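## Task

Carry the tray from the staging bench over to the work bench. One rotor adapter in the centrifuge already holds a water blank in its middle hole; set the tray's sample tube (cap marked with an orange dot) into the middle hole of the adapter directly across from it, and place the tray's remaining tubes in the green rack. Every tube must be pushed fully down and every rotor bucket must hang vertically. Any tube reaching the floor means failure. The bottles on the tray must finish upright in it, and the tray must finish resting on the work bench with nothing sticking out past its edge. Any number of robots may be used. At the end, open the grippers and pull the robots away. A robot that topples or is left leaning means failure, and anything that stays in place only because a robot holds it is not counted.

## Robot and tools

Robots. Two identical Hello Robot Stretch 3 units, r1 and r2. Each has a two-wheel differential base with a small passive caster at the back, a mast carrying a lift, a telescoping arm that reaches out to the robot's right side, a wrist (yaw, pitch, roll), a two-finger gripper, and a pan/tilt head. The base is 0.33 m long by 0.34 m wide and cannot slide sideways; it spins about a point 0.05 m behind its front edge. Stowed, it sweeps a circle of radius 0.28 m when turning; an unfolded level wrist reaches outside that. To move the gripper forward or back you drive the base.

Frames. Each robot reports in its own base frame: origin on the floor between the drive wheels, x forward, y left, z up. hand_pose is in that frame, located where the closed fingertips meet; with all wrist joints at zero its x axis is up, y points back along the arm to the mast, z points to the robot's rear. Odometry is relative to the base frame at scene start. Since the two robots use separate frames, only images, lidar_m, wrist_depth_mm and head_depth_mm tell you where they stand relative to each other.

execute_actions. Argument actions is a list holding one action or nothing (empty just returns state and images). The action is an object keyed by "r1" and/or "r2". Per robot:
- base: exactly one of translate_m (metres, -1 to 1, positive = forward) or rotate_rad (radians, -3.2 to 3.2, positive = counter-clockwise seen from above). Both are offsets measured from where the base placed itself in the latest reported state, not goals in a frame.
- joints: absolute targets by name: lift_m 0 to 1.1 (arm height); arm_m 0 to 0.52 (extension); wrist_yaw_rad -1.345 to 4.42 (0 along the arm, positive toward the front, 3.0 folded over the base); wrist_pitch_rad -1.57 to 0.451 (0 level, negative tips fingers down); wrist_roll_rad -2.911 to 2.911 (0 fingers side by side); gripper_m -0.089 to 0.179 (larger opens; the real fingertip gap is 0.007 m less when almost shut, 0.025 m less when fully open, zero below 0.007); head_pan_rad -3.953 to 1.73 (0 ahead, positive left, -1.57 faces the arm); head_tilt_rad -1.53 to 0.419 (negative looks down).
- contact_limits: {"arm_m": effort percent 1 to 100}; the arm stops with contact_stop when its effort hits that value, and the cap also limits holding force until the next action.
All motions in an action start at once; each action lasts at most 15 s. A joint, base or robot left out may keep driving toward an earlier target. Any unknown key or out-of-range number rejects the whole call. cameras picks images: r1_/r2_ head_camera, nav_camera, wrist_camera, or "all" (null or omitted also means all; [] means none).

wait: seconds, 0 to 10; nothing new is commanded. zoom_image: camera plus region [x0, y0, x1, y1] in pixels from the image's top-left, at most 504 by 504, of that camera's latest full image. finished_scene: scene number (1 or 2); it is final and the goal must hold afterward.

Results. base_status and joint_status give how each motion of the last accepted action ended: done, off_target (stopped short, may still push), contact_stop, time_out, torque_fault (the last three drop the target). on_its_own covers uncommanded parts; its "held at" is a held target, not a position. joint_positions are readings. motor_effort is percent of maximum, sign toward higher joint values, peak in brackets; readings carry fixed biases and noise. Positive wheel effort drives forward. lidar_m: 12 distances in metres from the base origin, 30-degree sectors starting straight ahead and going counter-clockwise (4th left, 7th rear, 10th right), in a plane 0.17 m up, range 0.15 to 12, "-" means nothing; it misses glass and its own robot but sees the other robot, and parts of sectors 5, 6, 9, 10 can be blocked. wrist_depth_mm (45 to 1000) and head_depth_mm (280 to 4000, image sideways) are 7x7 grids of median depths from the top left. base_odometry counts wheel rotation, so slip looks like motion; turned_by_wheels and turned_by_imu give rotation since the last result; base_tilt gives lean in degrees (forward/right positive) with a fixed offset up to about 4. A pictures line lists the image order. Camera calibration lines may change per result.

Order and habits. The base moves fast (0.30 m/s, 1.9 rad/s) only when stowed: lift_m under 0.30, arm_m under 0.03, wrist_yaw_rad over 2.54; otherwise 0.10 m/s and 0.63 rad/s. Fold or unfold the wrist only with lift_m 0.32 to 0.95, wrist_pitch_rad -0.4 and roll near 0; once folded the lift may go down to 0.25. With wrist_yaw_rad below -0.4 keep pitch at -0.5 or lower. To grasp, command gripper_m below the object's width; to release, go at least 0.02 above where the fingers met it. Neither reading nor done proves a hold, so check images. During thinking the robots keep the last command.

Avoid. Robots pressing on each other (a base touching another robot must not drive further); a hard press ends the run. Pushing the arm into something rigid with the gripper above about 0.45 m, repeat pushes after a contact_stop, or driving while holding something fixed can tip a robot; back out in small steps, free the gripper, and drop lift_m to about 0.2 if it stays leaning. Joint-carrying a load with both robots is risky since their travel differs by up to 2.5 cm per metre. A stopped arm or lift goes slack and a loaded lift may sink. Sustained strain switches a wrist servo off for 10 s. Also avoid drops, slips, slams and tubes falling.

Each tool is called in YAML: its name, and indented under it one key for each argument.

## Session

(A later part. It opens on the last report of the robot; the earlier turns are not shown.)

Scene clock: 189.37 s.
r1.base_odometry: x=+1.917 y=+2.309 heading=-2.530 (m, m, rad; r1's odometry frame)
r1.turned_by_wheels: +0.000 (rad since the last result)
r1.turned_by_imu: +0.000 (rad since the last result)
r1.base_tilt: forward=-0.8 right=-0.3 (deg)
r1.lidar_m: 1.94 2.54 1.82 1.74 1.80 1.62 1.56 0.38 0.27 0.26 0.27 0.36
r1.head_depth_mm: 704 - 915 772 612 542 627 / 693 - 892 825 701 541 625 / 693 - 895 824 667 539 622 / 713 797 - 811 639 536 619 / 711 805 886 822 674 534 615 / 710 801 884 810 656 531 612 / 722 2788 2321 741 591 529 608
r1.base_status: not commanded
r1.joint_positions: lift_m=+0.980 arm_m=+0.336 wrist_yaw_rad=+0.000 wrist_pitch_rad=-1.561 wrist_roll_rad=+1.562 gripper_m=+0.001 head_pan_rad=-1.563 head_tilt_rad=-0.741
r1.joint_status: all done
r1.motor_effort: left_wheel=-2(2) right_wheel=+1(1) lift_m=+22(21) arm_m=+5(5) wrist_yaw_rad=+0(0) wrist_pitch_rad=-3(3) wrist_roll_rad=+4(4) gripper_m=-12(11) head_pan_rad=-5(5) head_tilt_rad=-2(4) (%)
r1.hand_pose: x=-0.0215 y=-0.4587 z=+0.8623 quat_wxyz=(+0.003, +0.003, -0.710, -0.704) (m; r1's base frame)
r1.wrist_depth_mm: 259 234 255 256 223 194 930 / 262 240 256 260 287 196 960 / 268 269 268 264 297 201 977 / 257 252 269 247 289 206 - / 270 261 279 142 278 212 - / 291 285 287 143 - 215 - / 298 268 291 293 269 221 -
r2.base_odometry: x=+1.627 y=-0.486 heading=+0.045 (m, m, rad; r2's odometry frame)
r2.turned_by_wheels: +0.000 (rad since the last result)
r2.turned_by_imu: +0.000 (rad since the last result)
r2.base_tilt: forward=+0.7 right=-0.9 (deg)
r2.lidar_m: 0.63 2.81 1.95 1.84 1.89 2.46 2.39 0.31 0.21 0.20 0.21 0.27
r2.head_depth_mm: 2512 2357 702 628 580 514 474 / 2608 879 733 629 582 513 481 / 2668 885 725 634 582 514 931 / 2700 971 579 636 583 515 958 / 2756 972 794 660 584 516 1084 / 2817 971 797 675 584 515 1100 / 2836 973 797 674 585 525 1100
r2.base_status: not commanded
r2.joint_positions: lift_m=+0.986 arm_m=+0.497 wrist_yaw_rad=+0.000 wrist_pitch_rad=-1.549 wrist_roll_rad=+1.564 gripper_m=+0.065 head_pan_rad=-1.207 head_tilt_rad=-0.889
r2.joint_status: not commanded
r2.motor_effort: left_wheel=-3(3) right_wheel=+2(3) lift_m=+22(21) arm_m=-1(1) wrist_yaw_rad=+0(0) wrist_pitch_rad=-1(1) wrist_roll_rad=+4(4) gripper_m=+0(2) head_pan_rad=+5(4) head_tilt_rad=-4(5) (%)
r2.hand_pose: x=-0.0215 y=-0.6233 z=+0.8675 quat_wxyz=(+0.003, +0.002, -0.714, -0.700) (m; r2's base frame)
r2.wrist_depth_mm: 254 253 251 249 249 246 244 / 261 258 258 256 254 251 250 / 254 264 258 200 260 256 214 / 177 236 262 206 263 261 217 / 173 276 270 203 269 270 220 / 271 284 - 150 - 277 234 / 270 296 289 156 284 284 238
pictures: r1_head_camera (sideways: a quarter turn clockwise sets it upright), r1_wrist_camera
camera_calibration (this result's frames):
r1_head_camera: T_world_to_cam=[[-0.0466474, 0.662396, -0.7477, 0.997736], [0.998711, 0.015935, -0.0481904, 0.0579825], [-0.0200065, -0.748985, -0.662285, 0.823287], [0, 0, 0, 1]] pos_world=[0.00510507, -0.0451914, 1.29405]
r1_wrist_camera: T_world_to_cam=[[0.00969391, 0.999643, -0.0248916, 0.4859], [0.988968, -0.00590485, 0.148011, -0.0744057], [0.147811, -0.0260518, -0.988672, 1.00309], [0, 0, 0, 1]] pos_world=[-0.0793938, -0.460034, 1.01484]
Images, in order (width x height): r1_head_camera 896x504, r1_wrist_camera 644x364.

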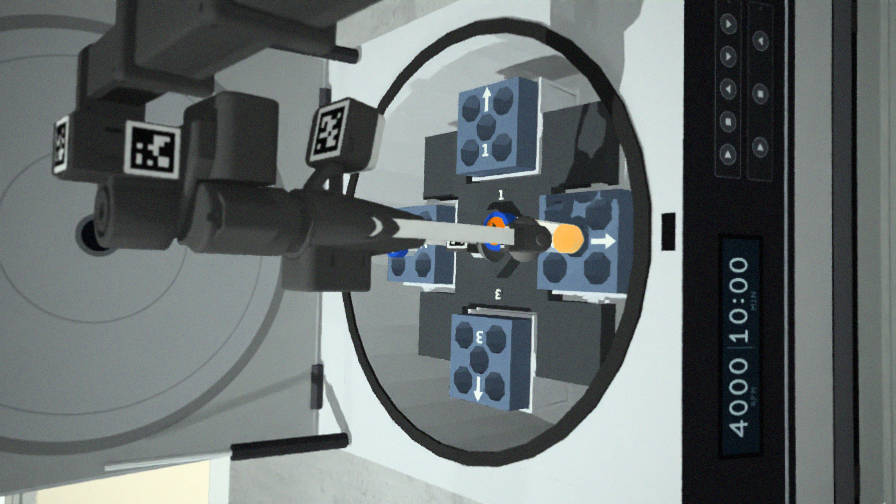

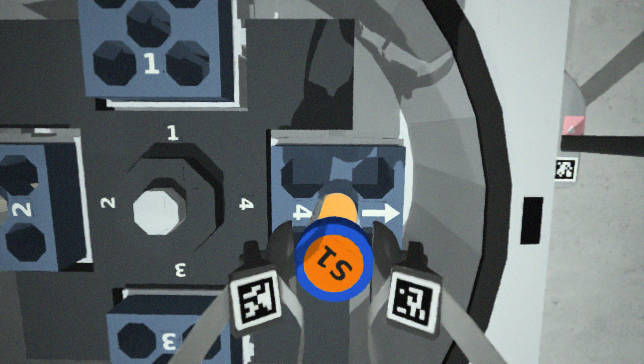

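execute_actions:
  actions:
    - {"r1":{"joints":{"lift_m":0.945}},"r2":{"joints":{"arm_m":0.492,"gripper_m":0.0}}}
  cameras: ["r1_wrist_camera","r2_wrist_camera"]

execute_actions:
  actions:
    - {"r1":{"joints":{"lift_m":0.915}},"r2":{"joints":{"lift_m":1.1}}}
  cameras: ["r1_wrist_camera","r2_wrist_camera"]

execute_actions:
  actions:
    - {"r1":{"joints":{"gripper_m":0.06}},"r2":{"base":{"translate_m":-0.325},"joints":{"arm_m":0.41,"wrist_roll_rad":0}}}
  cameras: ["r1_wrist_camera","r2_wrist_camera"]

Scene clock: 192.37 s.
r1.base_odometry: x=+1.917 y=+2.309 heading=-2.530 (m, m, rad; r1's odometry frame)
r1.turned_by_wheels: +0.000 (rad since the last result)
r1.turned_by_imu: +0.000 (rad since the last result)
r1.base_tilt: forward=-0.8 right=-0.3 (deg)
r1.lidar_m: 1.94 2.54 1.82 1.74 1.79 1.62 1.55 0.38 0.27 0.26 0.27 0.36
r1.head_depth_mm: 717 783 - 758 612 543 627 / 714 - 912 818 702 541 624 / 713 - - 807 666 538 622 / 714 791 - 799 628 536 618 / 710 802 889 824 675 533 615 / 710 803 887 808 655 531 612 / 719 2754 2356 741 590 529 609
r1.base_status: not commanded
r1.joint_positions: lift_m=+0.945 arm_m=+0.336 wrist_yaw_rad=+0.000 wrist_pitch_rad=-1.561 wrist_roll_rad=+1.562 gripper_m=+0.001 head_pan_rad=-1.563 head_tilt_rad=-0.741
r1.joint_status: all done
r1.motor_effort: left_wheel=-1(1) right_wheel=+1(1) lift_m=+22(22) arm_m=+6(5) wrist_yaw_rad=+0(0) wrist_pitch_rad=-3(2) wrist_roll_rad=+4(4) gripper_m=-11(12) head_pan_rad=-4(4) head_tilt_rad=-3(2) (%)
r1.hand_pose: x=-0.0215 y=-0.4587 z=+0.8274 quat_wxyz=(+0.003, +0.003, -0.710, -0.704) (m; r1's base frame)
r1.wrist_depth_mm: 203 200 222 221 225 160 161 / 215 203 228 227 284 164 165 / 234 233 234 230 280 170 169 / 239 218 238 227 262 181 174 / 244 222 243 142 262 184 990 / 254 250 249 143 - 183 - / 254 233 256 252 274 184 -
r2.base_odometry: x=+1.627 y=-0.486 heading=+0.045 (m, m, rad; r2's odometry frame)
r2.turned_by_wheels: +0.000 (rad since the last result)
r2.turned_by_imu: +0.000 (rad since the last result)
r2.base_tilt: forward=+0.7 right=-0.7 (deg)
r2.lidar_m: 0.63 2.81 1.96 1.85 1.89 2.47 2.39 0.31 0.22 0.20 0.21 0.27
r2.head_depth_mm: 2547 2362 697 629 581 513 473 / 2612 879 733 630 582 514 481 / 2673 884 723 635 582 515 930 / 2711 971 578 635 584 515 959 / 2769 971 797 659 583 515 1082 / 2801 974 797 674 584 515 1097 / 2828 977 799 675 586 525 1100
r2.base_status: not commanded
r2.joint_positions: lift_m=+0.985 arm_m=+0.492 wrist_yaw_rad=+0.000 wrist_pitch_rad=-1.546 wrist_roll_rad=+1.564 gripper_m=+0.001 head_pan_rad=-1.207 head_tilt_rad=-0.889
r2.joint_status: all done
r2.motor_effort: left_wheel=-3(4) right_wheel=+2(2) lift_m=+22(22) arm_m=-1(1) wrist_yaw_rad=+2(0) wrist_pitch_rad=-2(3) wrist_roll_rad=+4(4) gripper_m=-16(100) head_pan_rad=+5(5) head_tilt_rad=-4(4) (%)
r2.hand_pose: x=-0.0215 y=-0.6192 z=+0.8674 quat_wxyz=(+0.003, +0.002, -0.715, -0.699) (m; r2's base frame)
r2.wrist_depth_mm: 254 251 252 249 248 244 245 / 262 260 258 255 254 249 247 / 222 264 260 200 258 254 211 / 181 244 244 208 262 262 213 / 180 278 273 155 269 269 228 / 275 288 - 145 - 273 229 / 275 297 280 155 288 283 245
pictures: r1_wrist_camera, r2_wrist_camera
camera_calibration (this result's frames):
r1_wrist_camera: T_world_to_cam=[[0.00969165, 0.999643, -0.0248918, 0.48503], [0.988968, -0.00590259, 0.148011, -0.0692269], [0.147811, -0.0260517, -0.988672, 0.968508], [0, 0, 0, 1]] pos_world=[-0.0793938, -0.460034, 0.979857]
r2_wrist_camera: T_world_to_cam=[[-0.0108471, 0.999249, -0.0371894, 0.649246], [0.988539, 0.0163164, 0.15008, -0.0623771], [0.150574, -0.0351353, -0.987974, 1.00452], [0, 0, 0, 1]] pos_world=[-0.0825504, -0.612447, 1.02595]
Images, in order (width x height): r1_wrist_camera 644x364, r2_wrist_camera 644x364.

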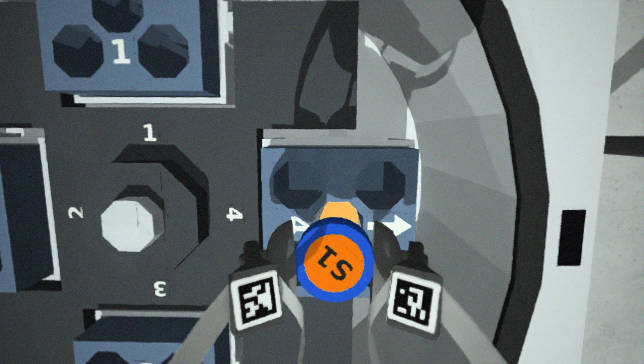

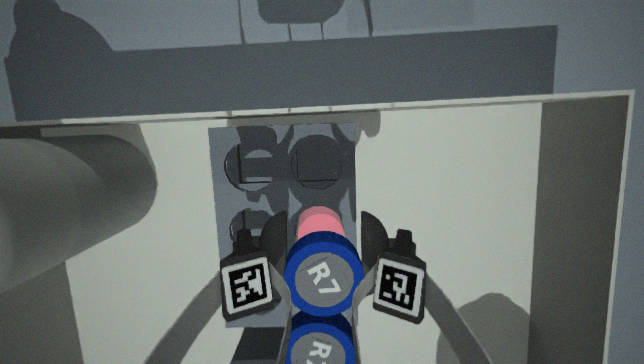

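Scene clock: 194.23 s.
r1.base_odometry: x=+1.917 y=+2.309 heading=-2.530 (m, m, rad; r1's odometry frame)
r1.turned_by_wheels: +0.000 (rad since the last result)
r1.turned_by_imu: +0.000 (rad since the last result)
r1.base_tilt: forward=-0.8 right=-0.3 (deg)
r1.lidar_m: 1.94 2.54 1.82 1.73 1.79 1.62 1.56 0.38 0.27 0.26 0.27 0.36
r1.head_depth_mm: 716 809 - - 596 543 627 / 713 779 875 818 702 540 624 / 712 776 - 785 666 539 622 / 712 792 892 755 627 536 619 / 712 803 888 823 674 534 615 / 709 801 885 807 655 531 611 / 721 2820 2344 742 589 528 608
r1.base_status: not commanded
r1.joint_positions: lift_m=+0.915 arm_m=+0.336 wrist_yaw_rad=+0.000 wrist_pitch_rad=-1.561 wrist_roll_rad=+1.562 gripper_m=+0.001 head_pan_rad=-1.563 head_tilt_rad=-0.741
r1.joint_status: all done
r1.motor_effort: left_wheel=-1(1) right_wheel=+1(1) lift_m=+22(21) arm_m=+5(6) wrist_yaw_rad=+0(0) wrist_pitch_rad=-2(3) wrist_roll_rad=+4(4) gripper_m=-11(12) head_pan_rad=-5(4) head_tilt_rad=-4(3) (%)
r1.hand_pose: x=-0.0215 y=-0.4586 z=+0.7974 quat_wxyz=(+0.003, +0.003, -0.710, -0.704) (m; r1's base frame)
r1.wrist_depth_mm: 179 171 193 194 224 140 132 / 190 190 198 198 286 154 136 / 205 202 203 200 275 171 138 / 205 190 207 181 253 181 140 / 192 190 211 142 189 185 144 / 219 197 216 144 - 183 147 / 224 221 224 222 273 165 151
r2.base_odometry: x=+1.627 y=-0.486 heading=+0.045 (m, m, rad; r2's odometry frame)
r2.turned_by_wheels: +0.000 (rad since the last result)
r2.turned_by_imu: +0.000 (rad since the last result)
r2.base_tilt: forward=+0.7 right=-0.8 (deg)
r2.lidar_m: 0.64 2.81 1.95 1.85 1.89 2.46 2.39 0.31 0.22 0.20 0.21 0.27
r2.head_depth_mm: 2552 2355 714 629 581 514 474 / 2592 879 731 629 582 515 482 / 2668 883 725 633 582 514 932 / 2710 970 578 635 583 514 958 / 2757 969 795 659 584 516 1083 / 2818 973 796 674 584 515 1097 / 2815 976 798 676 585 526 1100
r2.base_status: not commanded
r2.joint_positions: lift_m=+1.099 arm_m=+0.492 wrist_yaw_rad=+0.000 wrist_pitch_rad=-1.546 wrist_roll_rad=+1.564 gripper_m=+0.001 head_pan_rad=-1.207 head_tilt_rad=-0.889
r2.joint_status: all done
r2.motor_effort: left_wheel=-3(3) right_wheel=+2(2) lift_m=+46(48) arm_m=-1(1) wrist_yaw_rad=+0(1) wrist_pitch_rad=-2(2) wrist_roll_rad=+4(4) gripper_m=-16(16) head_pan_rad=+5(6) head_tilt_rad=-4(4) (%)
r2.hand_pose: x=-0.0215 y=-0.6192 z=+0.9814 quat_wxyz=(+0.003, +0.002, -0.715, -0.699) (m; r2's base frame)
r2.wrist_depth_mm: 366 366 361 358 355 354 349 / 375 370 369 366 362 360 363 / - 379 378 374 370 366 374 / 224 249 388 376 378 377 381 / - 386 401 196 389 388 386 / - 413 - 145 - 394 399 / - 406 422 347 409 411 412
pictures: r1_wrist_camera, r2_wrist_camera
camera_calibration (this result's frames):
r1_wrist_camera: T_world_to_cam=[[0.00969127, 0.999649, -0.0246561, 0.484038], [0.988968, -0.00593711, 0.148009, -0.0648017], [0.147811, -0.0258185, -0.988679, 0.938966], [0, 0, 0, 1]] pos_world=[-0.0793938, -0.46001, 0.949861]
r2_wrist_camera: T_world_to_cam=[[-0.0108524, 0.999249, -0.0371895, 0.653466], [0.988539, 0.0163217, 0.15008, -0.0794849], [0.150574, -0.0351346, -0.987974, 1.11717], [0, 0, 0, 1]] pos_world=[-0.0825506, -0.612427, 1.13996]
Images, in order (width x height): r1_wrist_camera 644x364, r2_wrist_camera 644x364.

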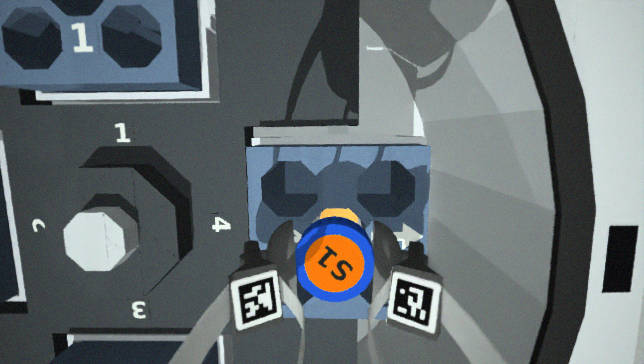

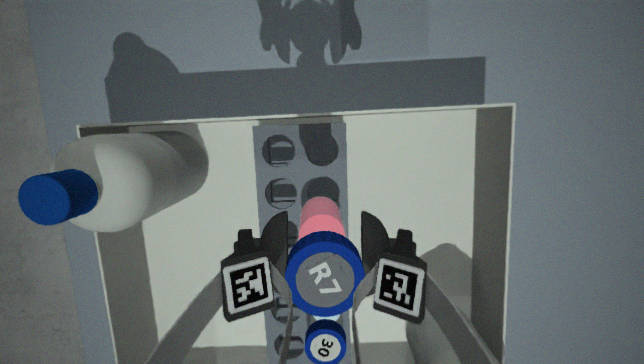

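Scene clock: 198.63 s.
r1.base_odometry: x=+1.917 y=+2.309 heading=-2.530 (m, m, rad; r1's odometry frame)
r1.turned_by_wheels: +0.000 (rad since the last result)
r1.turned_by_imu: +0.000 (rad since the last result)
r1.base_tilt: forward=-0.7 right=-0.3 (deg)
r1.lidar_m: 1.94 2.54 1.82 1.74 1.80 1.63 1.55 0.38 0.27 0.26 0.27 0.36
r1.head_depth_mm: 715 810 - - 596 543 628 / 713 780 877 815 702 541 626 / 712 777 - 783 667 538 622 / 712 790 894 755 638 536 619 / 712 803 888 825 674 533 615 / 707 802 884 806 654 530 612 / 721 2764 2337 740 589 530 608
r1.base_status: not commanded
r1.joint_positions: lift_m=+0.915 arm_m=+0.336 wrist_yaw_rad=+0.000 wrist_pitch_rad=-1.561 wrist_roll_rad=+1.562 gripper_m=+0.060 head_pan_rad=-1.563 head_tilt_rad=-0.741
r1.joint_status: all done
r1.motor_effort: left_wheel=+0(1) right_wheel=+1(2) lift_m=+22(22) arm_m=+6(5) wrist_yaw_rad=+0(1) wrist_pitch_rad=-3(2) wrist_roll_rad=+4(4) gripper_m=+1(79) head_pan_rad=-5(5) head_tilt_rad=-3(3) (%)
r1.hand_pose: x=-0.0215 y=-0.4586 z=+0.7974 quat_wxyz=(+0.003, +0.003, -0.710, -0.704) (m; r1's base frame)
r1.wrist_depth_mm: 178 171 194 195 224 139 133 / 190 188 201 198 285 153 135 / 206 203 203 200 275 169 137 / 207 190 206 181 255 183 140 / 193 190 211 155 183 184 143 / 219 198 - 188 213 180 147 / 221 221 224 221 269 164 152
r2.base_odometry: x=+1.302 y=-0.500 heading=+0.045 (m, m, rad; r2's odometry frame)
r2.turned_by_wheels: +0.000 (rad since the last result)
r2.turned_by_imu: +0.001 (rad since the last result)
r2.base_tilt: forward=+0.6 right=-0.9 (deg)
r2.lidar_m: 0.70 2.77 1.93 1.83 1.86 2.44 2.06 0.34 0.24 0.22 0.23 0.30
r2.head_depth_mm: 2557 2438 699 656 582 513 930 / 2613 2362 793 671 583 514 941 / 2682 971 792 672 583 515 959 / 2713 831 773 672 584 513 1098 / 2767 907 767 663 584 523 1099 / 2829 921 772 673 584 533 1102 / 2865 913 789 674 585 544 1103
r2.base_status: done
r2.joint_positions: lift_m=+1.099 arm_m=+0.410 wrist_yaw_rad=+0.000 wrist_pitch_rad=-1.547 wrist_roll_rad=+0.008 gripper_m=+0.001 head_pan_rad=-1.207 head_tilt_rad=-0.889
r2.joint_status: all done
r2.motor_effort: left_wheel=-3(7) right_wheel=+2(4) lift_m=+45(45) arm_m=-1(0) wrist_yaw_rad=+1(1) wrist_pitch_rad=-2(2) wrist_roll_rad=-5(4) gripper_m=-15(16) head_pan_rad=+5(4) head_tilt_rad=-4(4) (%)
r2.hand_pose: x=-0.0216 y=-0.5373 z=+0.9815 quat_wxyz=(+0.504, +0.492, -0.508, -0.496) (m; r2's base frame)
r2.wrist_depth_mm: 326 365 361 361 360 353 - / 334 374 373 368 366 365 - / 348 386 385 342 369 374 - / 362 396 391 381 385 379 - / 356 406 401 197 391 395 - / 416 420 - 145 - 407 - / 424 428 421 418 419 415 -
pictures: r1_wrist_camera, r2_wrist_camera
camera_calibration (this result's frames):
r1_wrist_camera: T_world_to_cam=[[0.00969425, 0.999649, -0.0246561, 0.484038], [0.988968, -0.00594005, 0.148009, -0.0648031], [0.147811, -0.0258189, -0.988679, 0.938966], [0, 0, 0, 1]] pos_world=[-0.0793938, -0.46001, 0.949861]
r2_wrist_camera: T_world_to_cam=[[-0.999913, 0.00362045, -0.0127084, -0.00869892], [0.0019609, 0.99174, 0.128247, 0.443425], [0.0130678, 0.128211, -0.991661, 1.20848], [0, 0, 0, 1]] pos_world=[-0.0253598, -0.594671, 1.14142]
Images, in order (width x height): r1_wrist_camera 644x364, r2_wrist_camera 644x364.

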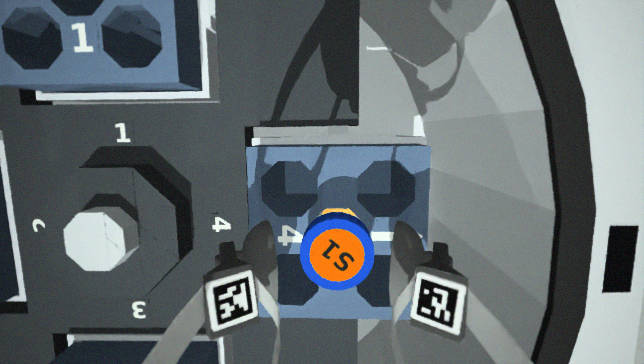

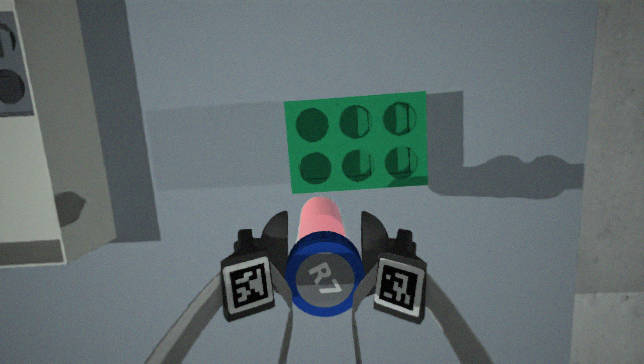

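execute_actions:
  actions:
    - {"r1":{"joints":{"lift_m":0.96}},"r2":{"base":{"translate_m":-0.077},"joints":{"arm_m":0.438}}}
  cameras: []

execute_actions:
  actions:
    - {"r1":{"joints":{"gripper_m":0.0}},"r2":{"joints":{"lift_m":1.05}}}
  cameras: ["r2_wrist_camera","r2_head_camera"]

execute_actions:
  actions:
    - {"r1":{"joints":{"lift_m":0.938}}}
  cameras: ["r1_wrist_camera","r1_head_camera"]

Scene clock: 205.67 s.
r1.base_odometry: x=+1.917 y=+2.309 heading=-2.530 (m, m, rad; r1's odometry frame)
r1.turned_by_wheels: +0.000 (rad since the last result)
r1.turned_by_imu: +0.000 (rad since the last result)
r1.base_tilt: forward=-0.8 right=-0.2 (deg)
r1.lidar_m: 1.94 2.53 1.82 1.74 1.79 1.63 1.56 0.38 0.27 0.26 0.27 0.36
r1.head_depth_mm: 717 - - 759 610 543 627 / 703 - 913 825 704 540 624 / 701 - - 818 666 538 621 / 712 805 - 804 644 535 619 / 711 801 886 825 673 534 616 / 708 802 883 808 654 531 612 / 720 2815 2319 740 590 529 607
r1.base_status: not commanded
r1.joint_positions: lift_m=+0.960 arm_m=+0.336 wrist_yaw_rad=+0.000 wrist_pitch_rad=-1.561 wrist_roll_rad=+1.562 gripper_m=+0.060 head_pan_rad=-1.563 head_tilt_rad=-0.741
r1.joint_status: all done
r1.motor_effort: left_wheel=-1(1) right_wheel=+0(2) lift_m=+26(26) arm_m=+6(5) wrist_yaw_rad=+0(0) wrist_pitch_rad=-3(3) wrist_roll_rad=+4(4) gripper_m=+0(1) head_pan_rad=-5(4) head_tilt_rad=-3(3) (%)
r1.hand_pose: x=-0.0215 y=-0.4586 z=+0.8421 quat_wxyz=(+0.003, +0.003, -0.710, -0.704) (m; r1's base frame)
r1.wrist_depth_mm: 216 220 236 235 224 173 893 / 243 223 242 240 284 177 920 / 250 250 248 245 299 183 563 / 252 233 251 227 284 187 967 / 259 238 256 228 265 192 - / 268 265 - 263 350 195 - / 273 248 271 269 286 199 -
r2.base_odometry: x=+1.225 y=-0.504 heading=+0.045 (m, m, rad; r2's odometry frame)
r2.turned_by_wheels: +0.000 (rad since the last result)
r2.turned_by_imu: +0.000 (rad since the last result)
r2.base_tilt: forward=+0.8 right=-0.8 (deg)
r2.lidar_m: 0.72 2.77 1.92 1.82 1.86 2.44 1.99 2.16 0.24 0.23 0.23 0.31
r2.head_depth_mm: 2558 2358 771 668 582 513 734 / 2632 2364 754 671 583 513 944 / 2682 969 791 672 582 514 1082 / 2706 969 793 673 583 515 1101 / 2747 834 772 674 583 524 1098 / 2830 933 772 675 584 534 1103 / 2874 923 793 675 586 544 1102
r2.base_status: done
r2.joint_positions: lift_m=+1.099 arm_m=+0.438 wrist_yaw_rad=+0.000 wrist_pitch_rad=-1.547 wrist_roll_rad=+0.008 gripper_m=+0.001 head_pan_rad=-1.207 head_tilt_rad=-0.889
r2.joint_status: all done
r2.motor_effort: left_wheel=-3(8) right_wheel=+3(4) lift_m=+45(46) arm_m=+4(3) wrist_yaw_rad=+1(0) wrist_pitch_rad=-2(2) wrist_roll_rad=-5(5) gripper_m=-16(16) head_pan_rad=+5(5) head_tilt_rad=-4(4) (%)
r2.hand_pose: x=-0.0216 y=-0.5647 z=+0.9815 quat_wxyz=(+0.504, +0.492, -0.508, -0.496) (m; r2's base frame)
r2.wrist_depth_mm: 368 367 361 359 354 364 - / 376 374 370 368 370 367 - / 384 382 377 378 381 376 - / 388 390 374 365 385 389 - / 403 399 398 196 395 397 - / 420 411 - 146 - - - / 431 432 420 417 419 - -
pictures: none
No camera images: the call's "cameras" was empty. Leave "cameras" out to get every camera's image.

Scene clock: 206.97 s.
r1.base_odometry: x=+1.917 y=+2.309 heading=-2.530 (m, m, rad; r1's odometry frame)
r1.turned_by_wheels: +0.000 (rad since the last result)
r1.turned_by_imu: +0.000 (rad since the last result)
r1.base_tilt: forward=-0.7 right=-0.2 (deg)
r1.lidar_m: 1.94 2.54 1.82 1.74 1.80 1.63 1.55 0.38 0.27 0.26 0.27 0.36
r1.head_depth_mm: 717 - - 760 612 543 628 / 703 - 913 825 702 540 624 / 703 - - 817 667 539 623 / 712 803 - 805 632 537 617 / 710 803 886 826 675 532 615 / 708 802 884 806 655 531 612 / 718 2786 2356 740 589 529 608
r1.base_status: not commanded
r1.joint_positions: lift_m=+0.960 arm_m=+0.336 wrist_yaw_rad=+0.000 wrist_pitch_rad=-1.561 wrist_roll_rad=+1.562 gripper_m=+0.000 head_pan_rad=-1.563 head_tilt_rad=-0.741
r1.joint_status: all done
r1.motor_effort: left_wheel=-1(1) right_wheel=+1(0) lift_m=+26(27) arm_m=+5(6) wrist_yaw_rad=+0(0) wrist_pitch_rad=-2(3) wrist_roll_rad=+4(4) gripper_m=+0(79) head_pan_rad=-5(5) head_tilt_rad=-3(3) (%)
r1.hand_pose: x=-0.0215 y=-0.4586 z=+0.8421 quat_wxyz=(+0.003, +0.003, -0.710, -0.704) (m; r1's base frame)
r1.wrist_depth_mm: 216 219 237 238 223 174 886 / 243 222 242 243 285 177 923 / 250 250 245 244 299 183 574 / 255 234 252 226 286 189 937 / 257 238 257 213 283 193 - / 268 266 263 - 272 197 - / 272 244 260 272 272 199 -
r2.base_odometry: x=+1.225 y=-0.504 heading=+0.045 (m, m, rad; r2's odometry frame)
r2.turned_by_wheels: +0.000 (rad since the last result)
r2.turned_by_imu: +0.000 (rad since the last result)
r2.base_tilt: forward=+0.8 right=-0.9 (deg)
r2.lidar_m: 0.72 2.77 1.93 1.82 1.86 2.43 1.99 2.16 0.24 0.23 0.23 0.30
r2.head_depth_mm: 2553 2347 692 669 582 514 734 / 2624 2342 754 672 582 513 945 / 2708 971 795 672 581 514 1078 / 2687 969 793 672 583 515 1096 / 2736 832 770 672 583 523 1101 / 2810 933 773 675 584 533 1100 / 2855 924 792 676 585 543 1098
r2.base_status: not commanded
r2.joint_positions: lift_m=+1.050 arm_m=+0.438 wrist_yaw_rad=+0.000 wrist_pitch_rad=-1.547 wrist_roll_rad=+0.008 gripper_m=+0.001 head_pan_rad=-1.207 head_tilt_rad=-0.889
r2.joint_status: all done
r2.motor_effort: left_wheel=-3(3) right_wheel=+2(2) lift_m=+22(42) arm_m=+3(3) wrist_yaw_rad=+2(1) wrist_pitch_rad=-2(2) wrist_roll_rad=-5(5) gripper_m=-16(16) head_pan_rad=+5(5) head_tilt_rad=-4(4) (%)
r2.hand_pose: x=-0.0216 y=-0.5647 z=+0.9324 quat_wxyz=(+0.504, +0.492, -0.508, -0.496) (m; r2's base frame)
r2.wrist_depth_mm: 314 319 313 314 313 308 - / 329 324 323 318 320 317 - / 334 334 329 326 329 321 - / 343 342 281 276 334 333 - / 352 351 312 197 345 346 - / 361 357 - 145 - 354 - / 378 368 371 366 362 358 -
pictures: r2_head_camera (sideways: a quarter turn clockwise sets it upright), r2_wrist_camera
camera_calibration (this result's frames):
r2_head_camera: T_world_to_cam=[[-0.242551, 0.717267, -0.653221, 0.864359], [0.9469, 0.321524, 0.00144973, -0.00570428], [0.211066, -0.618184, -0.757166, 0.93681], [0, 0, 0, 1]] pos_world=[0.0173235, -0.0390211, 1.27395]
r2_wrist_camera: T_world_to_cam=[[-0.999914, 0.00331266, -0.0127009, -0.00940342], [0.0016548, 0.991723, 0.128384, 0.476746], [0.013021, 0.128352, -0.991643, 1.16345], [0, 0, 0, 1]] pos_world=[-0.0253409, -0.622101, 1.0924]
Images, in order (width x height): r2_head_camera 896x504, r2_wrist_camera 644x364.

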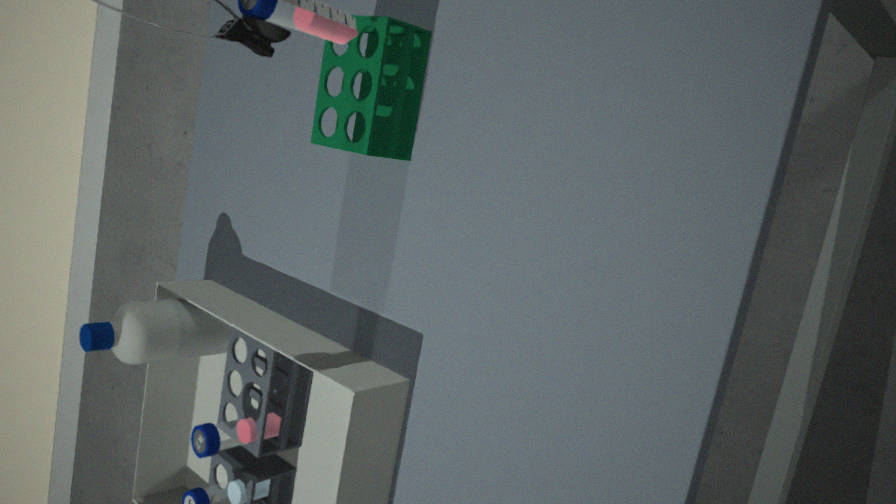

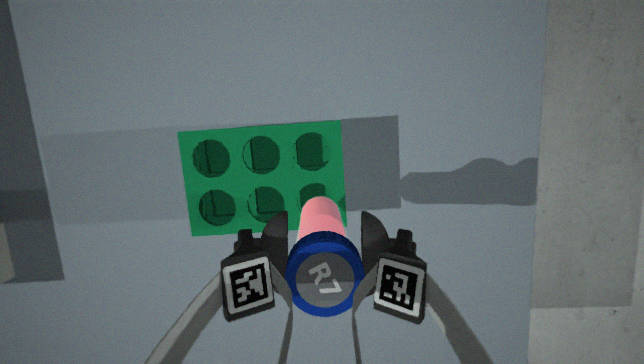

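Scene clock: 207.97 s.
r1.base_odometry: x=+1.917 y=+2.309 heading=-2.530 (m, m, rad; r1's odometry frame)
r1.turned_by_wheels: +0.000 (rad since the last result)
r1.turned_by_imu: +0.000 (rad since the last result)
r1.base_tilt: forward=-0.8 right=-0.3 (deg)
r1.lidar_m: 1.94 2.54 1.82 1.74 1.79 1.63 1.55 0.38 0.27 0.26 0.27 0.36
r1.head_depth_mm: 716 778 - 758 612 544 628 / 715 - 901 818 702 540 625 / 713 - - 808 665 538 622 / 711 790 - 776 636 536 619 / 710 803 885 823 675 534 616 / 710 804 887 806 655 530 612 / 722 2804 2343 740 591 529 607
r1.base_status: not commanded
r1.joint_positions: lift_m=+0.939 arm_m=+0.336 wrist_yaw_rad=+0.000 wrist_pitch_rad=-1.565 wrist_roll_rad=+1.562 gripper_m=+0.000 head_pan_rad=-1.563 head_tilt_rad=-0.741
r1.joint_status: lift_m contact_stop (moved -0.021 of -0.022)
r1.on_its_own: lift_m is slack since a contact_stop, until your next command for it
r1.motor_effort: left_wheel=-1(0) right_wheel=+0(1) lift_m=+23(25) arm_m=+4(5) wrist_yaw_rad=+0(0) wrist_pitch_rad=+0(3) wrist_roll_rad=+4(4) gripper_m=-2(2) head_pan_rad=-5(5) head_tilt_rad=-3(3) (%)
r1.hand_pose: x=-0.0215 y=-0.4576 z=+0.8217 quat_wxyz=(+0.003, +0.003, -0.709, -0.705) (m; r1's base frame)
r1.wrist_depth_mm: 197 201 215 215 222 155 156 / 199 197 224 221 281 160 160 / 228 228 226 225 279 169 163 / 234 213 229 206 257 179 169 / 239 210 234 193 259 182 171 / 245 245 243 - 268 182 - / 248 232 246 250 272 179 -
r2.base_odometry: x=+1.225 y=-0.504 heading=+0.045 (m, m, rad; r2's odometry frame)
r2.turned_by_wheels: +0.000 (rad since the last result)
r2.turned_by_imu: +0.000 (rad since the last result)
r2.base_tilt: forward=+0.7 right=-0.9 (deg)
r2.lidar_m: 0.72 2.77 1.93 1.82 1.86 2.43 1.99 2.16 0.24 0.23 0.23 0.31
r2.head_depth_mm: 2567 2349 692 668 582 513 736 / 2628 2364 753 671 583 514 943 / 2689 968 792 672 583 513 1080 / 2703 971 794 672 584 514 1101 / 2752 832 771 673 583 524 1095 / 2795 935 771 674 584 534 1099 / 2883 921 792 676 584 544 1098
r2.base_status: not commanded
r2.joint_positions: lift_m=+1.050 arm_m=+0.438 wrist_yaw_rad=+0.000 wrist_pitch_rad=-1.547 wrist_roll_rad=+0.008 gripper_m=+0.001 head_pan_rad=-1.207 head_tilt_rad=-0.889
r2.joint_status: not commanded
r2.motor_effort: left_wheel=-3(3) right_wheel=+2(2) lift_m=+22(22) arm_m=+4(3) wrist_yaw_rad=+1(0) wrist_pitch_rad=-2(2) wrist_roll_rad=-5(5) gripper_m=-16(15) head_pan_rad=+5(5) head_tilt_rad=-4(4) (%)
r2.hand_pose: x=-0.0216 y=-0.5647 z=+0.9324 quat_wxyz=(+0.504, +0.492, -0.508, -0.496) (m; r2's base frame)
r2.wrist_depth_mm: 317 316 315 314 308 308 - / 328 326 322 319 319 317 - / 334 334 328 323 326 325 - / 340 341 281 277 337 331 - / 352 352 311 197 341 341 - / 364 361 - 146 - 361 - / 369 368 368 364 367 363 -
pictures: r1_head_camera (sideways: a quarter turn clockwise sets it upright), r1_wrist_camera
camera_calibration (this result's frames):
r1_head_camera: T_world_to_cam=[[-0.0466473, 0.662396, -0.7477, 0.997736], [0.998711, 0.0159349, -0.0481904, 0.0579825], [-0.0200066, -0.748985, -0.662285, 0.823287], [0, 0, 0, 1]] pos_world=[0.00510507, -0.0451914, 1.29405]
r1_wrist_camera: T_world_to_cam=[[0.00969845, 0.99974, -0.0206244, 0.480352], [0.988968, -0.00654107, 0.147985, -0.0686459], [0.147811, -0.021832, -0.988775, 0.964903], [0, 0, 0, 1]] pos_world=[-0.0793937, -0.459611, 0.974137]
Images, in order (width x height): r1_head_camera 896x504, r1_wrist_camera 644x364.

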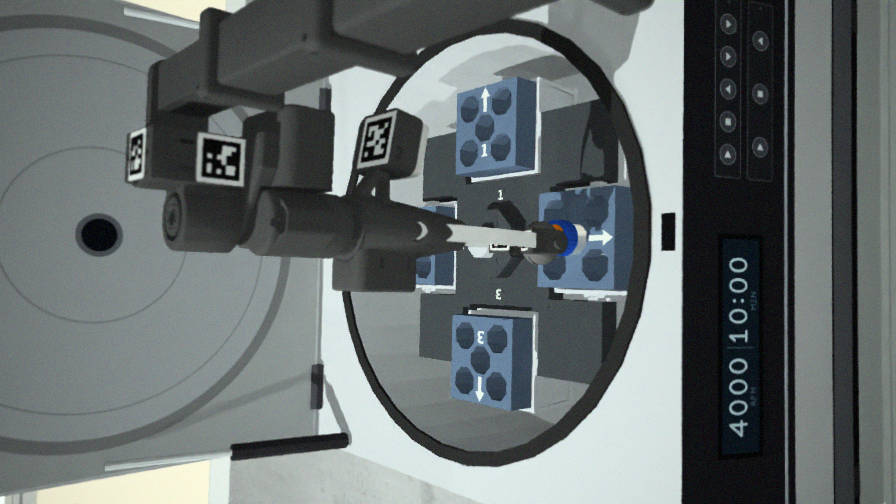

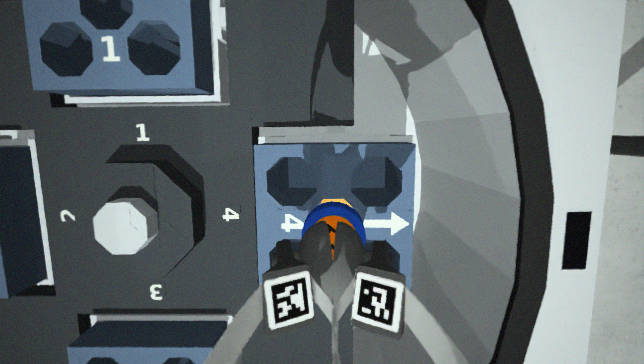

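execute_actions:
  actions:
    - {"r1":{"joints":{"lift_m":1.05}},"r2":{"base":{"translate_m":0.005},"joints":{"arm_m":0.443,"lift_m":1.03}}}
  cameras: ["r2_wrist_camera"]

execute_actions:
  actions:
    - {"r1":{"joints":{"arm_m":0},"base":{"translate_m":-0.3}},"r2":{"joints":{"lift_m":1.0}}}
  cameras: ["r2_wrist_camera","r1_head_camera"]

Scene clock: 211.17 s.
r1.base_odometry: x=+1.917 y=+2.309 heading=-2.530 (m, m, rad; r1's odometry frame)
r1.turned_by_wheels: +0.000 (rad since the last result)
r1.turned_by_imu: +0.000 (rad since the last result)
r1.base_tilt: forward=-0.7 right=-0.2 (deg)
r1.lidar_m: 1.94 2.54 1.82 1.74 1.79 1.62 1.56 0.38 0.27 0.26 0.27 0.36
r1.head_depth_mm: 739 808 2274 775 611 544 628 / - 809 910 826 704 539 626 / - - 904 832 666 539 622 / 711 775 905 801 642 536 617 / 710 803 889 822 673 533 615 / 709 801 888 804 654 530 611 / 719 2775 2328 740 591 530 607
r1.base_status: not commanded
r1.joint_positions: lift_m=+1.050 arm_m=+0.336 wrist_yaw_rad=+0.000 wrist_pitch_rad=-1.564 wrist_roll_rad=+1.562 gripper_m=+0.000 head_pan_rad=-1.563 head_tilt_rad=-0.741
r1.joint_status: all done
r1.motor_effort: left_wheel=-1(1) right_wheel=+2(0) lift_m=+26(28) arm_m=+5(5) wrist_yaw_rad=+0(0) wrist_pitch_rad=-1(1) wrist_roll_rad=+4(4) gripper_m=-2(2) head_pan_rad=-5(5) head_tilt_rad=-3(3) (%)
r1.hand_pose: x=-0.0215 y=-0.4578 z=+0.9322 quat_wxyz=(+0.003, +0.003, -0.709, -0.705) (m; r1's base frame)
r1.wrist_depth_mm: 331 318 313 378 260 - - / 331 326 310 330 279 265 - / 342 336 341 332 318 271 - / 318 327 323 318 323 281 - / 338 348 349 343 320 - - / 369 360 338 - 290 - - / 349 375 354 389 299 - -
r2.base_odometry: x=+1.230 y=-0.504 heading=+0.044 (m, m, rad; r2's odometry frame)
r2.turned_by_wheels: +0.000 (rad since the last result)
r2.turned_by_imu: +0.000 (rad since the last result)
r2.base_tilt: forward=+0.6 right=-0.8 (deg)
r2.lidar_m: 0.72 2.78 1.93 1.82 1.86 2.43 2.00 2.16 0.24 0.23 0.23 0.31
r2.head_depth_mm: 2562 2352 665 669 582 512 749 / 2636 2349 753 670 582 513 944 / 2683 970 793 672 583 514 1085 / 2723 971 795 672 583 514 1098 / 2753 835 773 674 584 524 1101 / 2819 930 773 674 585 534 1103 / 2854 932 793 676 585 544 1102
r2.base_status: done
r2.joint_positions: lift_m=+1.030 arm_m=+0.443 wrist_yaw_rad=+0.000 wrist_pitch_rad=-1.547 wrist_roll_rad=+0.008 gripper_m=+0.001 head_pan_rad=-1.207 head_tilt_rad=-0.889
r2.joint_status: all done
r2.motor_effort: left_wheel=-4(4) right_wheel=+2(8) lift_m=+22(22) arm_m=+4(3) wrist_yaw_rad=+0(1) wrist_pitch_rad=-2(2) wrist_roll_rad=-5(5) gripper_m=-16(16) head_pan_rad=+5(5) head_tilt_rad=-4(5) (%)
r2.hand_pose: x=-0.0216 y=-0.5696 z=+0.9124 quat_wxyz=(+0.504, +0.492, -0.508, -0.496) (m; r2's base frame)
r2.wrist_depth_mm: 298 297 295 293 290 290 - / 303 304 301 299 300 296 - / 317 310 305 303 306 303 - / 323 317 256 257 314 313 - / 336 327 291 197 320 321 - / 336 337 - 145 - 331 - / 352 349 345 341 344 339 -
pictures: r2_wrist_camera
camera_calibration (this result's frames):
r2_wrist_camera: T_world_to_cam=[[-0.999914, 0.00331493, -0.0127003, -0.00964023], [0.00165459, 0.991698, 0.128576, 0.484027], [0.0130211, 0.128544, -0.991618, 1.14434], [0, 0, 0, 1]] pos_world=[-0.0253408, -0.627075, 1.07239]
Images, in order (width x height): r2_wrist_camera 644x364.

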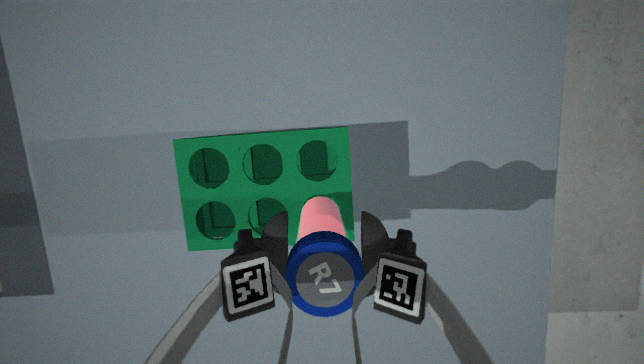

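Scene clock: 215.13 s.
r1.base_odometry: x=+2.162 y=+2.482 heading=-2.530 (m, m, rad; r1's odometry frame)
r1.turned_by_wheels: +0.000 (rad since the last result)
r1.turned_by_imu: -0.001 (rad since the last result)
r1.base_tilt: forward=-0.8 right=-0.3 (deg)
r1.lidar_m: 2.24 2.53 1.81 1.73 1.78 1.31 1.26 1.29 0.28 0.27 0.27 0.37
r1.head_depth_mm: 2627 - - - - - 1159 / 2633 - - - - - - / 2629 - - - - - - / 2548 2870 2320 1092 752 - - / 719 812 897 780 597 - - / 716 811 891 777 596 538 633 / 717 807 897 802 665 536 629
r1.base_status: done
r1.joint_positions: lift_m=+1.050 arm_m=+0.000 wrist_yaw_rad=+0.000 wrist_pitch_rad=-1.564 wrist_roll_rad=+1.563 gripper_m=+0.000 head_pan_rad=-1.563 head_tilt_rad=-0.741
r1.joint_status: all done
r1.motor_effort: left_wheel=-1(4) right_wheel=+1(3) lift_m=+27(26) arm_m=-6(5) wrist_yaw_rad=-1(0) wrist_pitch_rad=-1(1) wrist_roll_rad=+4(4) gripper_m=-1(2) head_pan_rad=-4(5) head_tilt_rad=-3(4) (%)
r1.hand_pose: x=-0.0215 y=-0.1228 z=+0.9322 quat_wxyz=(+0.003, +0.003, -0.709, -0.705) (m; r1's base frame)
r1.wrist_depth_mm: - - - - - - - / - - - - - - - / 526 534 574 - - - - / 540 543 549 - - - - / 292 352 547 - - - - / 299 340 494 - - - - / 303 338 469 - - - -
r2.base_odometry: x=+1.230 y=-0.504 heading=+0.044 (m, m, rad; r2's odometry frame)
r2.turned_by_wheels: +0.000 (rad since the last result)
r2.turned_by_imu: +0.000 (rad since the last result)
r2.base_tilt: forward=+0.8 right=-0.9 (deg)
r2.lidar_m: 0.72 2.76 1.93 1.82 1.86 2.43 1.99 2.16 0.24 0.23 0.23 0.31
r2.head_depth_mm: 2579 2350 690 669 581 513 752 / 2638 2355 752 670 582 514 943 / 2664 970 792 673 583 514 1084 / 2727 968 795 673 583 515 1093 / 2752 834 774 675 583 524 1098 / 2814 932 773 674 585 534 1097 / 2852 930 794 675 585 544 1099
r2.base_status: not commanded
r2.joint_positions: lift_m=+1.000 arm_m=+0.443 wrist_yaw_rad=+0.000 wrist_pitch_rad=-1.547 wrist_roll_rad=+0.008 gripper_m=+0.001 head_pan_rad=-1.207 head_tilt_rad=-0.889
r2.joint_status: all done
r2.motor_effort: left_wheel=-3(4) right_wheel=+2(2) lift_m=+22(21) arm_m=+3(4) wrist_yaw_rad=+0(0) wrist_pitch_rad=-2(2) wrist_roll_rad=-5(5) gripper_m=-16(16) head_pan_rad=+5(4) head_tilt_rad=-4(4) (%)
r2.hand_pose: x=-0.0216 y=-0.5695 z=+0.8825 quat_wxyz=(+0.504, +0.492, -0.507, -0.497) (m; r2's base frame)
r2.wrist_depth_mm: 268 268 266 265 263 260 998 / 274 274 274 270 270 267 - / 282 281 278 273 276 274 - / 290 287 229 226 284 282 - / 299 293 261 197 289 291 - / 305 306 - 145 - 297 - / 309 312 310 308 307 302 -
pictures: r1_head_camera (sideways: a quarter turn clockwise sets it upright), r2_wrist_camera
camera_calibration (this result's frames):
r1_head_camera: T_world_to_cam=[[-0.0466476, 0.662396, -0.7477, 0.997736], [0.998711, 0.0159354, -0.0481904, 0.0579825], [-0.0200062, -0.748985, -0.662285, 0.823286], [0, 0, 0, 1]] pos_world=[0.00510509, -0.0451914, 1.29405]
r2_wrist_camera: T_world_to_cam=[[-0.999914, 0.00331808, -0.0126993, -0.0100203], [0.00165363, 0.991657, 0.128897, 0.487493], [0.0130211, 0.128864, -0.991577, 1.11475], [0, 0, 0, 1]] pos_world=[-0.0253408, -0.627044, 1.0424]
Images, in order (width x height): r1_head_camera 896x504, r2_wrist_camera 644x364.

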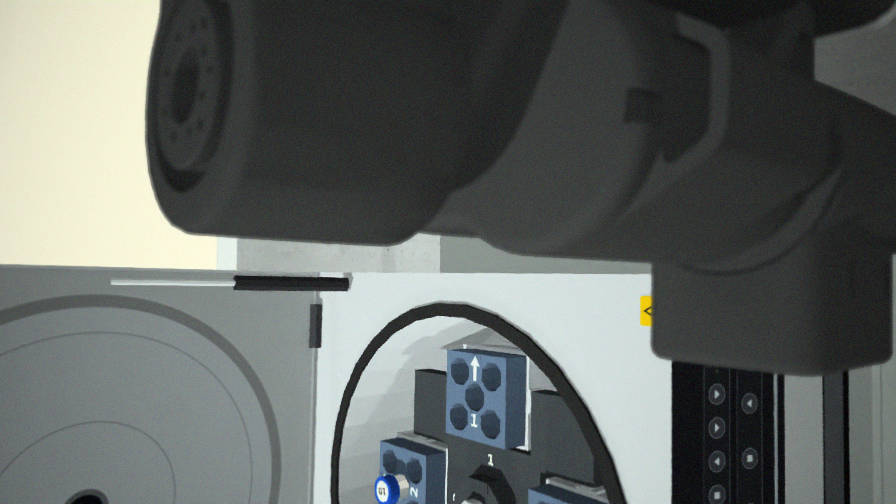

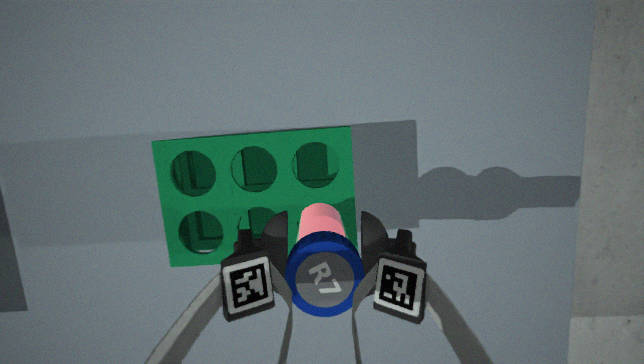

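execute_actions:
  actions:
    - {"r2":{"joints":{"lift_m":0.97,"arm_m":0.439}}}
  cameras: ["r2_wrist_camera","r2_head_camera"]

execute_actions:
  actions:
    - {"r2":{"joints":{"gripper_m":0.06}}}
  cameras: ["r2_wrist_camera"]

Scene clock: 218.43 s.
r1.base_odometry: x=+2.162 y=+2.482 heading=-2.530 (m, m, rad; r1's odometry frame)
r1.turned_by_wheels: +0.000 (rad since the last result)
r1.turned_by_imu: +0.000 (rad since the last result)
r1.base_tilt: forward=-0.8 right=-0.3 (deg)
r1.lidar_m: 2.24 2.53 1.81 1.73 1.79 1.31 1.25 1.29 0.28 0.27 0.27 0.37
r1.head_depth_mm: 2646 - - - - - 1148 / 2636 - - - - - - / 2641 - - - - - - / 2540 2854 2328 1090 752 - - / 716 812 897 780 597 - - / 718 809 890 779 595 538 633 / 717 811 899 801 666 536 628
r1.base_status: not commanded
r1.joint_positions: lift_m=+1.050 arm_m=+0.000 wrist_yaw_rad=+0.000 wrist_pitch_rad=-1.564 wrist_roll_rad=+1.563 gripper_m=+0.000 head_pan_rad=-1.563 head_tilt_rad=-0.741
r1.joint_status: not commanded
r1.motor_effort: left_wheel=-1(0) right_wheel=+1(0) lift_m=+26(26) arm_m=-6(5) wrist_yaw_rad=+0(0) wrist_pitch_rad=-1(1) wrist_roll_rad=+4(4) gripper_m=-3(1) head_pan_rad=-4(4) head_tilt_rad=-3(3) (%)
r1.hand_pose: x=-0.0215 y=-0.1228 z=+0.9322 quat_wxyz=(+0.003, +0.003, -0.709, -0.705) (m; r1's base frame)
r1.wrist_depth_mm: - - - - - - - / - - - - - - - / 542 531 572 - - - - / 540 533 541 - - - - / 293 350 551 - - - - / 301 339 496 - - - - / 305 337 473 - - - -
r2.base_odometry: x=+1.230 y=-0.504 heading=+0.045 (m, m, rad; r2's odometry frame)
r2.turned_by_wheels: +0.000 (rad since the last result)
r2.turned_by_imu: +0.000 (rad since the last result)
r2.base_tilt: forward=+0.7 right=-0.8 (deg)
r2.lidar_m: 0.72 2.78 1.92 1.82 1.86 2.42 1.99 2.16 0.24 0.23 0.23 0.31
r2.head_depth_mm: 2540 2357 772 664 582 513 751 / 2625 2352 752 671 583 513 943 / 2718 968 792 672 582 514 1082 / 2701 972 796 673 583 515 1101 / 2770 838 776 672 584 524 1100 / 2824 932 773 675 584 534 1098 / 2868 934 794 675 584 543 1101
r2.base_status: not commanded
r2.joint_positions: lift_m=+0.974 arm_m=+0.439 wrist_yaw_rad=+0.000 wrist_pitch_rad=-1.554 wrist_roll_rad=+0.008 gripper_m=+0.001 head_pan_rad=-1.207 head_tilt_rad=-0.889
r2.joint_status: lift_m contact_stop (moved -0.026 of -0.030); the others done
r2.on_its_own: lift_m is slack since a contact_stop, until your next command for it
r2.motor_effort: left_wheel=-3(3) right_wheel=+1(2) lift_m=+33(34) arm_m=-1(0) wrist_yaw_rad=+0(0) wrist_pitch_rad=+1(2) wrist_roll_rad=-5(5) gripper_m=-15(16) head_pan_rad=+5(5) head_tilt_rad=-4(4) (%)
r2.hand_pose: x=-0.0216 y=-0.5645 z=+0.8561 quat_wxyz=(+0.502, +0.494, -0.506, -0.498) (m; r2's base frame)
r2.wrist_depth_mm: 243 243 241 240 236 236 236 / 251 248 246 246 244 244 244 / 257 256 251 247 251 250 250 / 265 234 200 199 259 257 257 / 270 268 239 191 262 262 263 / 278 278 274 142 270 269 270 / 286 284 284 281 280 276 -
pictures: r2_head_camera (sideways: a quarter turn clockwise sets it upright), r2_wrist_camera
camera_calibration (this result's frames):
r2_head_camera: T_world_to_cam=[[-0.242572, 0.717323, -0.653151, 0.864268], [0.9469, 0.321524, 0.00144635, -0.00569987], [0.211041, -0.618118, -0.757226, 0.936888], [0, 0, 0, 1]] pos_world=[0.0173226, -0.0390187, 1.27394]
r2_wrist_camera: T_world_to_cam=[[-0.999914, 0.00328935, -0.0126787, -0.0104051], [0.00154485, 0.990814, 0.13522, 0.479979], [0.013007, 0.135189, -0.990734, 1.09079], [0, 0, 0, 1]] pos_world=[-0.0253337, -0.622999, 1.01565]
Images, in order (width x height): r2_head_camera 896x504, r2_wrist_camera 644x364.

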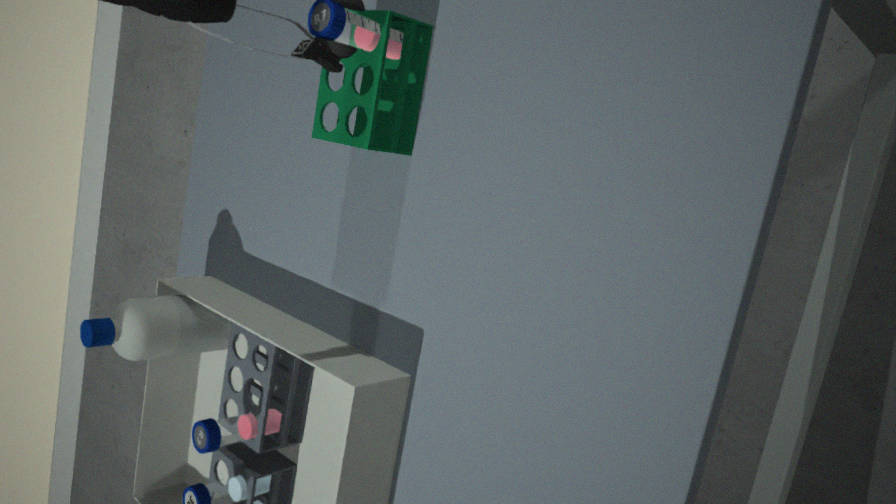

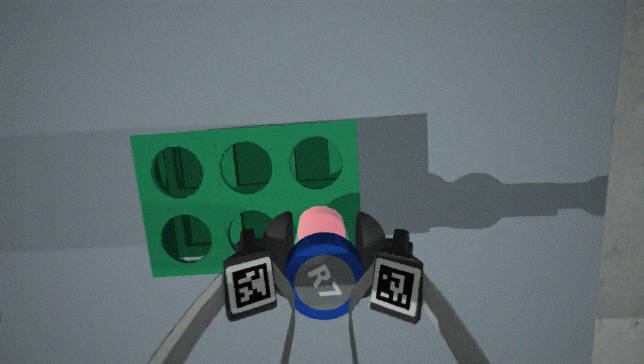

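not run: a stop came earlier in this reply.


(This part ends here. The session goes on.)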